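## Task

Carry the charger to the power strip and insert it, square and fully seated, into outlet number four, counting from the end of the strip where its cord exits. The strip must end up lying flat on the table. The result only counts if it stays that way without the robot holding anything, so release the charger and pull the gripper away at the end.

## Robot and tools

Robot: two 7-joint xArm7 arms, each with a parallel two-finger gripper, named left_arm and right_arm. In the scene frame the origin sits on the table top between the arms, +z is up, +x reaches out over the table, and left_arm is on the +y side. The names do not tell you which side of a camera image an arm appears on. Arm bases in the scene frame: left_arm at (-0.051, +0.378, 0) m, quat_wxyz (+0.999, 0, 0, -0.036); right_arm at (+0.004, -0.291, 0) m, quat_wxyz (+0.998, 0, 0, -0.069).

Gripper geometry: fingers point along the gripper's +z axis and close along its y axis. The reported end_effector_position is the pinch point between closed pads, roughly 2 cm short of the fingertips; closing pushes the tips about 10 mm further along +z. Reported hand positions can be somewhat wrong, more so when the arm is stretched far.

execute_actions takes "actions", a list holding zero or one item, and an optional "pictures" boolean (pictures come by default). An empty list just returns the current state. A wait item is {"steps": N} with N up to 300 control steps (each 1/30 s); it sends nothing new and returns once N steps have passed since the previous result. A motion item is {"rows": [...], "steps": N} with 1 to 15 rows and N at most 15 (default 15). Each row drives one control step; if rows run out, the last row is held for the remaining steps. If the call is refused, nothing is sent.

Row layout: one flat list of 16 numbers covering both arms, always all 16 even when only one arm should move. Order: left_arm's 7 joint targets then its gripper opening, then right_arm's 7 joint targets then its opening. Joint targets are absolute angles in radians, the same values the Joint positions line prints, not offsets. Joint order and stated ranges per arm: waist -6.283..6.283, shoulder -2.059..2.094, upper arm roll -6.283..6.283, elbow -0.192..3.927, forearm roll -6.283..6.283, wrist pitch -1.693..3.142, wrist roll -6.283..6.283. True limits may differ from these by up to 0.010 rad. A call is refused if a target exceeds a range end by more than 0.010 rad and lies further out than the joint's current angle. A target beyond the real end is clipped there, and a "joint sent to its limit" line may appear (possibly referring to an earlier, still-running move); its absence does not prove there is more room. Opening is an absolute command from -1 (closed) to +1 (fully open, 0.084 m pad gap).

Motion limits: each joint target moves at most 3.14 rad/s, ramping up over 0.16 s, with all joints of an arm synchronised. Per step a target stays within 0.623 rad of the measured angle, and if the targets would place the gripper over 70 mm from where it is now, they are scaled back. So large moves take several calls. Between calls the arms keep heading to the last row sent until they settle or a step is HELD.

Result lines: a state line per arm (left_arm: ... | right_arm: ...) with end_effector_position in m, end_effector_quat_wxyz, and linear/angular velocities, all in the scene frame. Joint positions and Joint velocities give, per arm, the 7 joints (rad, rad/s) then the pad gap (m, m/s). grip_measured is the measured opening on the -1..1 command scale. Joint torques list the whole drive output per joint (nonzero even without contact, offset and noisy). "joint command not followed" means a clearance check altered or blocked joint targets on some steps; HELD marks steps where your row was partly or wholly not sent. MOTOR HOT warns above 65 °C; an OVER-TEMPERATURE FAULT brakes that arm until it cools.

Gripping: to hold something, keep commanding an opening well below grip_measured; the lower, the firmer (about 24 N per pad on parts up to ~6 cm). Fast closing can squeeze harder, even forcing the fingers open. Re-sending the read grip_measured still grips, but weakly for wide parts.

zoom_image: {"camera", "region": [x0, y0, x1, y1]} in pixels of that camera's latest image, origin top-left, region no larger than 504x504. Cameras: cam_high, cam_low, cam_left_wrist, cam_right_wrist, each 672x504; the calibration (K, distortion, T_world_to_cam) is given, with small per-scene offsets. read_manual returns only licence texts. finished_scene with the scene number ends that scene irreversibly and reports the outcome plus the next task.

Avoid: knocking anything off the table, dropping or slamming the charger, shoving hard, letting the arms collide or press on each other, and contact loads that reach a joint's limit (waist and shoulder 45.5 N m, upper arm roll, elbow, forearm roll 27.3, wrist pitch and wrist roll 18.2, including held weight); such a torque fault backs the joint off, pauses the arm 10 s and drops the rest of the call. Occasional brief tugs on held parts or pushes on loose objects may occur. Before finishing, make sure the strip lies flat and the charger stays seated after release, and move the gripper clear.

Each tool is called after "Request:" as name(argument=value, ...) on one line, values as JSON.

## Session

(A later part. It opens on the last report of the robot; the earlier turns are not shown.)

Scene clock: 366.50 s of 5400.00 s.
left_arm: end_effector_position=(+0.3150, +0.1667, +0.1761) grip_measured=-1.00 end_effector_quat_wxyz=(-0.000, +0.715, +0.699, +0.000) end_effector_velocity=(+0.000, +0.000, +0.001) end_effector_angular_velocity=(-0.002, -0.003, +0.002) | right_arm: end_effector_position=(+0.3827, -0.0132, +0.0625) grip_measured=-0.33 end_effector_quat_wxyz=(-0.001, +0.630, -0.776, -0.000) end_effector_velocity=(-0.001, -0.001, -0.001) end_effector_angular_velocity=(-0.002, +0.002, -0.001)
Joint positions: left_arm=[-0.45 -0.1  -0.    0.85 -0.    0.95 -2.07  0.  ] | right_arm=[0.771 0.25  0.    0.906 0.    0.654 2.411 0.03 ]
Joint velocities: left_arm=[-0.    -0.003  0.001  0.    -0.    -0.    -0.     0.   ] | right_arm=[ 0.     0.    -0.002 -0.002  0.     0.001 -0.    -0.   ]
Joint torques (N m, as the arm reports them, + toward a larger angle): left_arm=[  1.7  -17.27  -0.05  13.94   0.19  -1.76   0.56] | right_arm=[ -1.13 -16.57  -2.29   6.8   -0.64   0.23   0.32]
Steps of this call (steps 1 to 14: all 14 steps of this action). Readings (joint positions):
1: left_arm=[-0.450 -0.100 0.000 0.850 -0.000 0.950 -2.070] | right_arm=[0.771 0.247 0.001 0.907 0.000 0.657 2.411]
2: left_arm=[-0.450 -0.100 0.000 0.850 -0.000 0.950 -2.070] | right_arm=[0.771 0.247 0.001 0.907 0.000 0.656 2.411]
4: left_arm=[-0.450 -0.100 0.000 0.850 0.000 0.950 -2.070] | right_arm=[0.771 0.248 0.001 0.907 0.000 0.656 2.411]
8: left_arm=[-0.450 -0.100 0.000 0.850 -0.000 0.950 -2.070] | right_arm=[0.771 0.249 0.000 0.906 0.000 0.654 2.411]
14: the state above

Go one more mm.

Request:
execute_actions(actions=[{"rows":[[-0.45,-0.1,0,0.85,0,0.95,-2.0704,-1,0.7706,0.25106,0,0.90469,0,0.65363,2.41065,-1],[-0.45,-0.1,0,0.85,0,0.95,-2.0704,-1,0.7706,0.25106,0,0.90469,0,0.65363,2.41065,-1],[-0.45,-0.1,0,0.85,0,0.95,-2.0704,-1,0.7706,0.25106,0,0.90469,0,0.65363,2.41065,-1],[-0.45,-0.1,0,0.85,0,0.95,-2.0704,-1,0.7706,0.25218,0,0.90446,0,0.65228,2.41065,-1]],"steps":15}])

Scene clock: 373.27 s of 5400.00 s.
left_arm: end_effector_position=(+0.3150, +0.1667, +0.1761) grip_measured=-1.00 end_effector_quat_wxyz=(-0.000, +0.715, +0.699, +0.000) end_effector_velocity=(-0.000, -0.000, +0.000) end_effector_angular_velocity=(-0.000, -0.001, -0.001) | right_arm: end_effector_position=(+0.3823, -0.0141, +0.0611) grip_measured=-0.33 end_effector_quat_wxyz=(+0.000, +0.630, -0.777, +0.000) end_effector_velocity=(-0.001, -0.001, -0.003) end_effector_angular_velocity=(-0.003, +0.004, -0.000)
Joint positions: left_arm=[-0.45 -0.1  -0.    0.85  0.    0.95 -2.07  0.  ] | right_arm=[ 0.77   0.252 -0.     0.904 -0.     0.653  2.411  0.03 ]
Joint velocities: left_arm=[ 0.    -0.001 -0.001 -0.    -0.     0.     0.     0.   ] | right_arm=[-0.     0.006 -0.001 -0.001 -0.    -0.002 -0.     0.   ]
Joint torques (N m, as the arm reports them, + toward a larger angle): left_arm=[  1.67 -17.22  -0.19  14.     0.16  -1.83   0.54] | right_arm=[  0.37 -13.44  -1.41   5.61  -0.22  -0.41   0.43]
Steps of this call (steps 1 to 15: the robot went on to your last target; steps 16 to 90: nothing new was sent; then 3.27 s passed at rest; steps 91 to 105: all 15 steps of this action). Readings (joint positions):
91: left_arm=[-0.450 -0.100 -0.000 0.850 -0.000 0.950 -2.070] | right_arm=[0.771 0.250 -0.000 0.905 -0.000 0.655 2.411]
92: left_arm=[-0.450 -0.100 0.000 0.850 -0.000 0.950 -2.070] | right_arm=[0.771 0.250 -0.000 0.905 -0.000 0.655 2.411]
94: left_arm=[-0.450 -0.100 -0.000 0.850 0.000 0.950 -2.070] | right_arm=[0.771 0.250 -0.000 0.905 -0.000 0.655 2.411]
98: left_arm=[-0.450 -0.100 -0.000 0.850 0.000 0.950 -2.070] | right_arm=[0.771 0.251 -0.000 0.905 0.000 0.654 2.411]
105: the state above
camera_calibration (this result's frames):
cam_left_wrist: T_world_to_cam=[[0.999573, -0.0291519, -0.00195844, -0.273886], [-0.029162, -0.99956, -0.00538398, 0.243181], [-0.00180063, 0.00543879, -0.999984, 0.302639], [0, 0, 0, 1]] pos_world=[0.281406, 0.233444, 0.303407]
cam_right_wrist: T_world_to_cam=[[-0.98001, 0.198763, 0.00855838, 0.406451], [0.1987, 0.98003, -0.00769986, 0.00336815], [-0.00991792, -0.00584539, -0.999934, 0.199179], [0, 0, 0, 1]] pos_world=[0.399632, -0.0829241, 0.195713]

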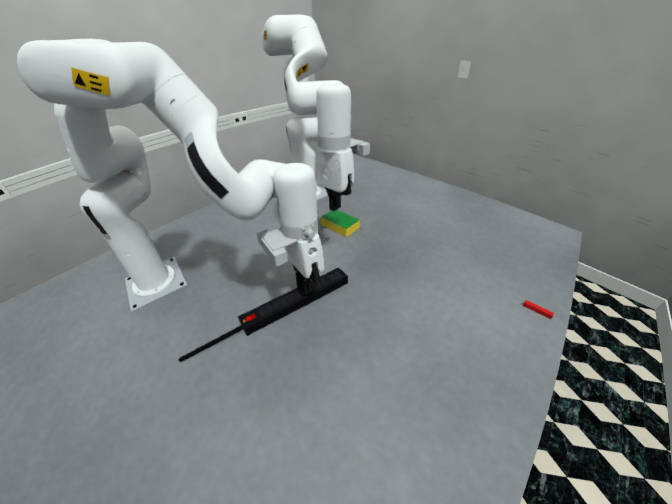

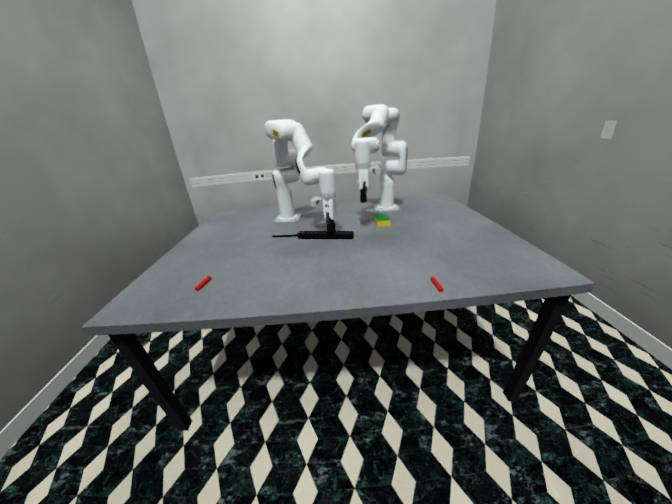

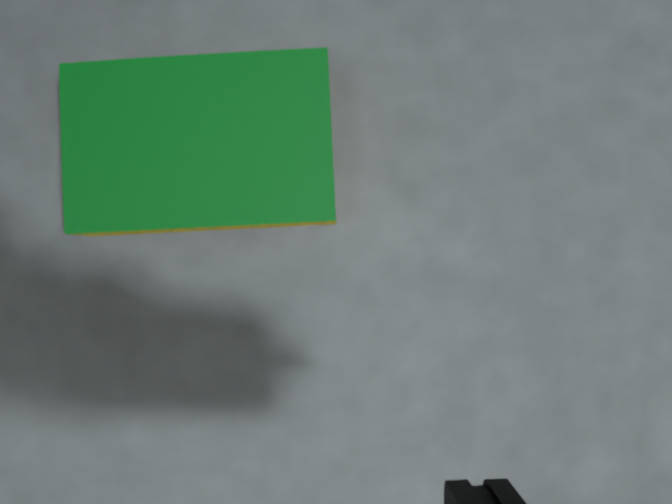

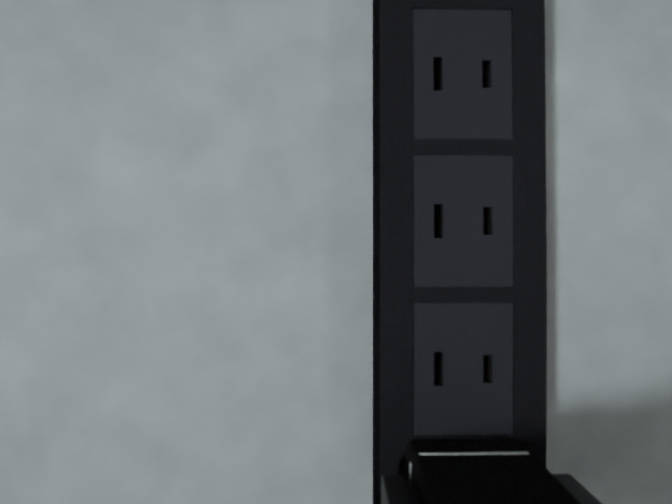

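Request:
execute_actions(actions=[{"rows":[[-0.45,-0.1,0,0.85,0,0.95,-2.0704,-1,0.7706,0.25,0,0.9049,0,0.655,2.41065,-0.6],[-0.45,-0.1,0,0.85,0,0.95,-2.0704,-1,0.7706,0.25,0,0.9049,0,0.655,2.41065,-0.4],[-0.45,-0.1,0,0.85,0,0.95,-2.0704,-1,0.7706,0.25,0,0.9049,0,0.655,2.41065,-0.3],[-0.45,-0.1,0,0.85,0,0.95,-2.0704,-1,0.7706,0.25,0,0.9049,0,0.655,2.41065,-0.2],[-0.45,-0.1,0,0.85,0,0.95,-2.0704,-1,0.7706,0.25,0,0.9049,0,0.655,2.41065,-0.1],[-0.45,-0.1,0,0.85,0,0.95,-2.0704,-1,0.7706,0.25,0,0.9049,0,0.655,2.41065,0.1],[-0.45,-0.1,0,0.85,0,0.95,-2.0704,-1,0.7706,0.25,0,0.9049,0,0.655,2.41065,0.3],[-0.45,-0.1,0,0.85,0,0.95,-2.0704,-1,0.7706,0.25,0,0.9049,0,0.655,2.41065,0.5]],"steps":15}], pictures=false)

Request:
execute_actions(actions=[{"rows":[[-0.45,-0.1,0,0.85,0,0.95,-2.0704,-1,0.7706,0.2455,0,0.90586,0,0.66036,2.41065,0.5],[-0.45,-0.1,0,0.85,0,0.95,-2.0704,-1,0.7706,0.23889,0,0.90734,0,0.66845,2.41065,0.5],[-0.45,-0.1,0,0.85,0,0.95,-2.0704,-1,0.7706,0.22803,0,0.91001,0,0.68198,2.41065,0.5],[-0.45,-0.1,0,0.85,0,0.95,-2.0704,-1,0.7706,0.21317,0,0.91415,0,0.70098,2.41065,0.5],[-0.45,-0.1,0,0.85,0,0.95,-2.0704,-1,0.7706,0.1967,0,0.9195,0,0.7228,2.41065,0.5],[-0.45,-0.1,0,0.85,0,0.95,-2.0704,-1,0.7706,0.1767,0,0.927,0,0.7503,2.41065,0.5],[-0.45,-0.1,0,0.85,0,0.95,-2.0704,-1,0.7706,0.1576,0,0.9356,0,0.778,2.41065,0.5],[-0.45,-0.1,0,0.85,0,0.95,-2.0704,-1,0.7706,0.1393,0,0.9451,0,0.8058,2.41065,0.5],[-0.45,-0.1,0,0.85,0,0.95,-2.0704,-1,0.7706,0.1218,0,0.9556,0,0.8338,2.41065,0.5],[-0.45,-0.1,0,0.85,0,0.95,-2.0704,-1,0.7706,0.1051,0,0.9671,0,0.862,2.41065,0.5],[-0.45,-0.1,0,0.85,0,0.95,-2.0704,-1,0.7706,0.0861,0,0.9823,0,0.8962,2.41065,0.5],[-0.45,-0.1,0,0.85,0,0.95,-2.0704,-1,0.75,0.06,0,0.97,0,0.91,2.41065,0.5],[-0.45,-0.1,0,0.85,0,0.95,-2.0704,-1,0.72,0.03,0,0.95,0,0.92,2.41065,0.5],[-0.45,-0.1,0,0.85,0,0.95,-2.0704,-1,0.68,-0.01,0,0.92,0,0.93,2.41065,0.5],[-0.45,-0.1,0,0.85,0,0.95,-2.0704,-1,0.64,-0.05,0,0.89,0,0.94,2.41065,0.5]],"steps":15}], pictures=false)

Request:
execute_actions(actions=[{"rows":[[-0.45,-0.1,0,0.85,0,0.95,-2.0704,-1,0.6,-0.09,0,0.86,0,0.95,2.41065,0.5],[-0.45,-0.1,0,0.85,0,0.95,-2.0704,-1,0.56,-0.13,0,0.83,0,0.96,2.41065,0.5],[-0.45,-0.1,0,0.85,0,0.95,-2.0704,-1,0.52,-0.17,0,0.8,0,0.97,2.41065,0.5],[-0.45,-0.1,0,0.85,0,0.95,-2.0704,-1,0.48,-0.21,0,0.77,0,0.98,2.41065,0.5],[-0.45,-0.1,0,0.85,0,0.95,-2.0704,-1,0.45,-0.24,0,0.75,0,0.99,2.41065,0.5],[-0.45,-0.1,0,0.85,0,0.95,-2.0704,-1,0.43,-0.26,0,0.735,0,0.995,2.41065,0.5],[-0.45,-0.1,0,0.85,0,0.95,-2.0704,-1,0.42,-0.27,0,0.73,0,1.0,2.41065,0.5]],"steps":15}])

Request:
zoom_image(camera="cam_high", region=[230, 230, 370, 340])

Scene clock: 405.77 s of 5400.00 s.
left_arm: end_effector_position=(+0.3150, +0.1667, +0.1761) grip_measured=-1.00 end_effector_quat_wxyz=(-0.000, +0.715, +0.699, +0.000) end_effector_velocity=(+0.000, +0.000, +0.001) end_effector_angular_velocity=(-0.001, -0.002, +0.001) | right_arm: end_effector_position=(+0.3817, -0.0140, +0.0612) grip_measured=+0.49 end_effector_quat_wxyz=(+0.001, +0.630, -0.776, -0.000) end_effector_velocity=(+0.002, +0.002, +0.004) end_effector_angular_velocity=(+0.007, -0.009, +0.000)
Joint positions: left_arm=[-0.45 -0.1   0.    0.85  0.    0.95 -2.07  0.  ] | right_arm=[0.771 0.251 0.    0.904 0.    0.655 2.411 0.065]
Joint velocities: left_arm=[ 0.001 -0.001  0.     0.     0.    -0.     0.     0.   ] | right_arm=[-0.    -0.007  0.001  0.002 -0.    -0.002 -0.     0.   ]
Joint torques (N m, as the arm reports them, + toward a larger angle): left_arm=[  1.76 -17.35  -0.12  14.     0.1   -1.81   0.58] | right_arm=[  1.33 -22.55  -0.48  12.36  -0.15  -1.87   0.44]
Steps of this call (steps 1 to 15: the robot went on to your last target; steps 16 to 90: nothing new was sent; then 29.00 s passed at rest; steps 91 to 105: all 15 steps of this action). Readings (joint positions):
91: left_arm=[-0.450 -0.100 0.000 0.850 0.000 0.950 -2.070] | right_arm=[0.771 0.252 -0.000 0.904 -0.000 0.652 2.411]
92: left_arm=[-0.450 -0.100 0.000 0.850 -0.000 0.950 -2.070] | right_arm=[0.771 0.252 -0.000 0.904 -0.000 0.653 2.411]
94: left_arm=[-0.450 -0.100 -0.000 0.850 0.000 0.950 -2.070] | right_arm=[0.771 0.252 -0.000 0.904 0.000 0.653 2.411]
98: left_arm=[-0.450 -0.100 -0.000 0.850 0.000 0.950 -2.070] | right_arm=[0.771 0.256 0.001 0.899 0.000 0.656 2.411]
105: the state above

Scene clock: 406.27 s of 5400.00 s.
left_arm: end_effector_position=(+0.3150, +0.1667, +0.1761) grip_measured=-1.00 end_effector_quat_wxyz=(-0.000, +0.715, +0.699, +0.000) end_effector_velocity=(-0.000, -0.000, +0.000) end_effector_angular_velocity=(+0.001, -0.000, +0.000) | right_arm: end_effector_position=(+0.3839, -0.0213, +0.1446) grip_measured=+0.49 end_effector_quat_wxyz=(-0.003, +0.624, -0.781, -0.000) end_effector_velocity=(+0.024, -0.230, +0.239) end_effector_angular_velocity=(+0.029, -0.037, -0.434)
Joint positions: left_arm=[-0.45 -0.1   0.    0.85 -0.    0.95 -2.07  0.  ] | right_arm=[0.751 0.08  0.005 0.958 0.    0.872 2.411 0.065]
Joint velocities: left_arm=[ 0.    -0.    -0.001  0.     0.001  0.    -0.001  0.   ] | right_arm=[-0.484 -0.751  0.051 -0.181  0.002  0.523 -0.     0.   ]
Joint torques (N m, as the arm reports them, + toward a larger angle): left_arm=[  1.83 -17.26  -0.1   13.98   0.11  -1.77   0.53] | right_arm=[-12.36 -20.69  -6.47   9.12  -0.27  -1.16   0.4 ]
Steps of this call (steps 1 to 15: all 15 steps of this action). Readings (joint positions):
1: left_arm=[-0.450 -0.100 0.000 0.850 0.000 0.950 -2.070] | right_arm=[0.771 0.251 0.000 0.904 0.000 0.655 2.411]
2: left_arm=[-0.450 -0.100 0.000 0.850 -0.000 0.950 -2.070] | right_arm=[0.771 0.250 0.000 0.904 0.000 0.656 2.411]
4: left_arm=[-0.450 -0.100 -0.000 0.850 -0.000 0.950 -2.070] | right_arm=[0.771 0.244 0.000 0.905 0.000 0.664 2.411]
8: left_arm=[-0.450 -0.100 0.000 0.850 0.000 0.950 -2.070] | right_arm=[0.771 0.206 0.000 0.917 0.000 0.714 2.411]
15: the state above

Scene clock: 406.77 s of 5400.00 s.
left_arm: end_effector_position=(+0.3150, +0.1667, +0.1761) grip_measured=-1.00 end_effector_quat_wxyz=(-0.000, +0.715, +0.699, +0.000) end_effector_velocity=(-0.000, -0.001, +0.000) end_effector_angular_velocity=(-0.000, +0.000, -0.002) | right_arm: end_effector_position=(+0.3696, -0.1801, +0.1911) grip_measured=+0.49 end_effector_quat_wxyz=(+0.000, -0.491, +0.871, +0.000) end_effector_velocity=(-0.030, -0.043, +0.004) end_effector_angular_velocity=(-0.016, +0.018, -0.084)
Joint positions: left_arm=[-0.45 -0.1  -0.    0.85  0.    0.95 -2.07  0.  ] | right_arm=[ 0.434 -0.256 -0.001  0.74  -0.     0.995  2.411  0.065]
Joint velocities: left_arm=[-0.001 -0.    -0.    -0.    -0.001  0.     0.     0.   ] | right_arm=[-0.128 -0.133  0.046 -0.105  0.001  0.05  -0.    -0.   ]
Joint torques (N m, as the arm reports them, + toward a larger angle): left_arm=[  1.65 -17.32  -0.01  13.97   0.18  -1.78   0.57] | right_arm=[  4.47 -12.32   0.28  14.94  -0.27  -1.91   0.41]
Steps of this call (steps 1 to 15: all 15 steps of this action). Readings (joint positions):
1: left_arm=[-0.450 -0.100 -0.000 0.850 0.000 0.950 -2.070] | right_arm=[0.732 0.054 0.005 0.948 0.000 0.888 2.411]
2: left_arm=[-0.450 -0.100 0.000 0.850 0.000 0.950 -2.070] | right_arm=[0.708 0.027 0.004 0.934 0.000 0.901 2.411]
4: left_arm=[-0.450 -0.100 -0.000 0.850 -0.000 0.950 -2.070] | right_arm=[0.658 -0.025 -0.002 0.899 -0.000 0.920 2.411]
8: left_arm=[-0.450 -0.100 0.000 0.850 0.000 0.950 -2.070] | right_arm=[0.555 -0.131 -0.002 0.824 -0.000 0.955 2.411]
15: the state above
camera_calibration (this result's frames):
cam_left_wrist: T_world_to_cam=[[0.999573, -0.0291519, -0.00195858, -0.273886], [-0.0291621, -0.99956, -0.00538396, 0.243181], [-0.00180076, 0.00543878, -0.999984, 0.302639], [0, 0, 0, 1]] pos_world=[0.281406, 0.233444, 0.303407]
cam_right_wrist: T_world_to_cam=[[-0.858987, 0.511933, 0.0081071, 0.437695], [0.511892, 0.859024, -0.00663797, 0.0319064], [-0.0103624, -0.00155197, -0.999945, 0.328998], [0, 0, 0, 1]] pos_world=[0.363051, -0.250968, 0.325643]

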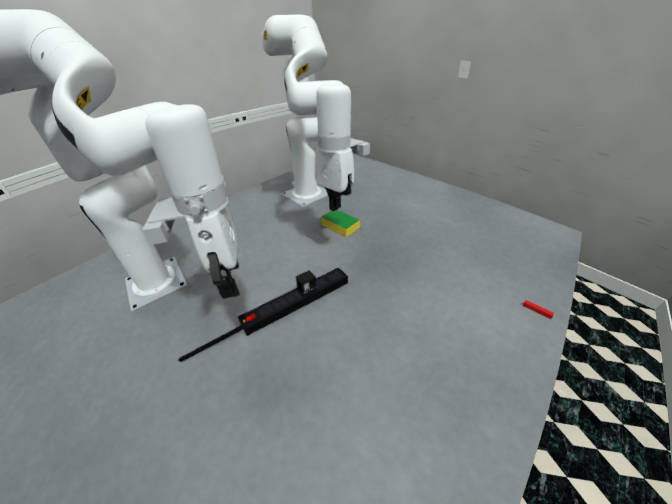

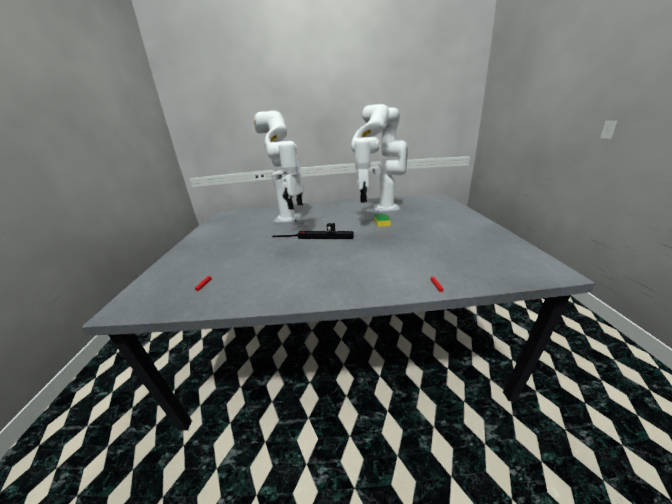

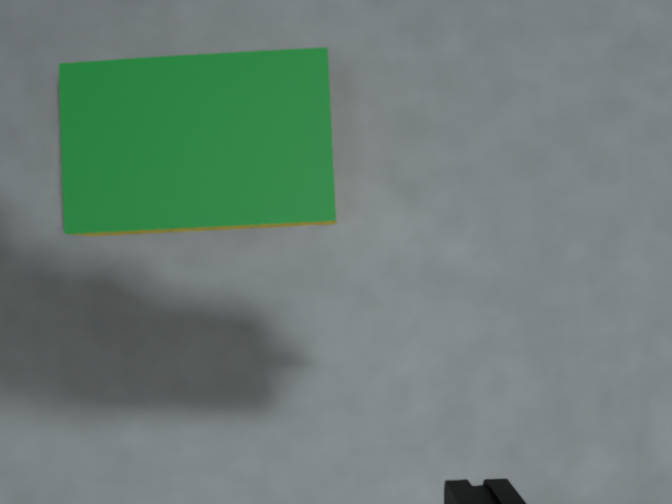

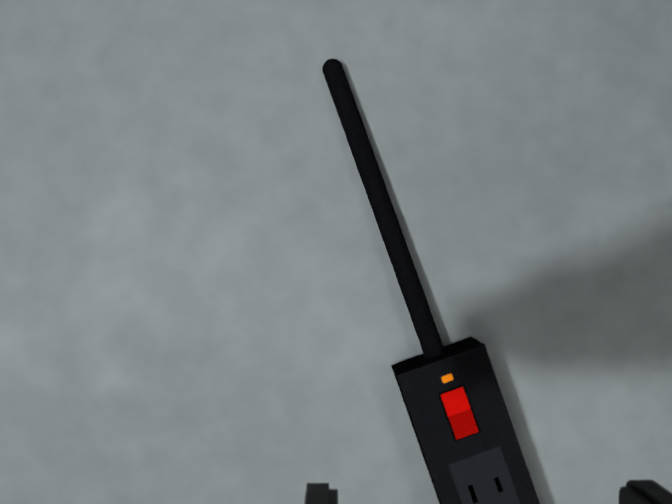

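Region (230, 230, 370, 340) of cam_high's 672x504 image, scaled by 3.600, with more detail than that image has; it fills the top 396 rows of this view, and the rest is white.

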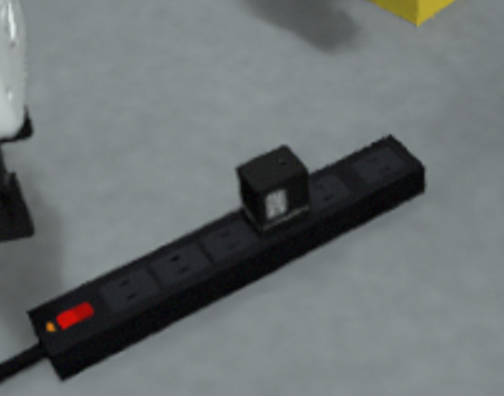

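Request:
finished_scene(scene=2)

The scene is finished: the task was done.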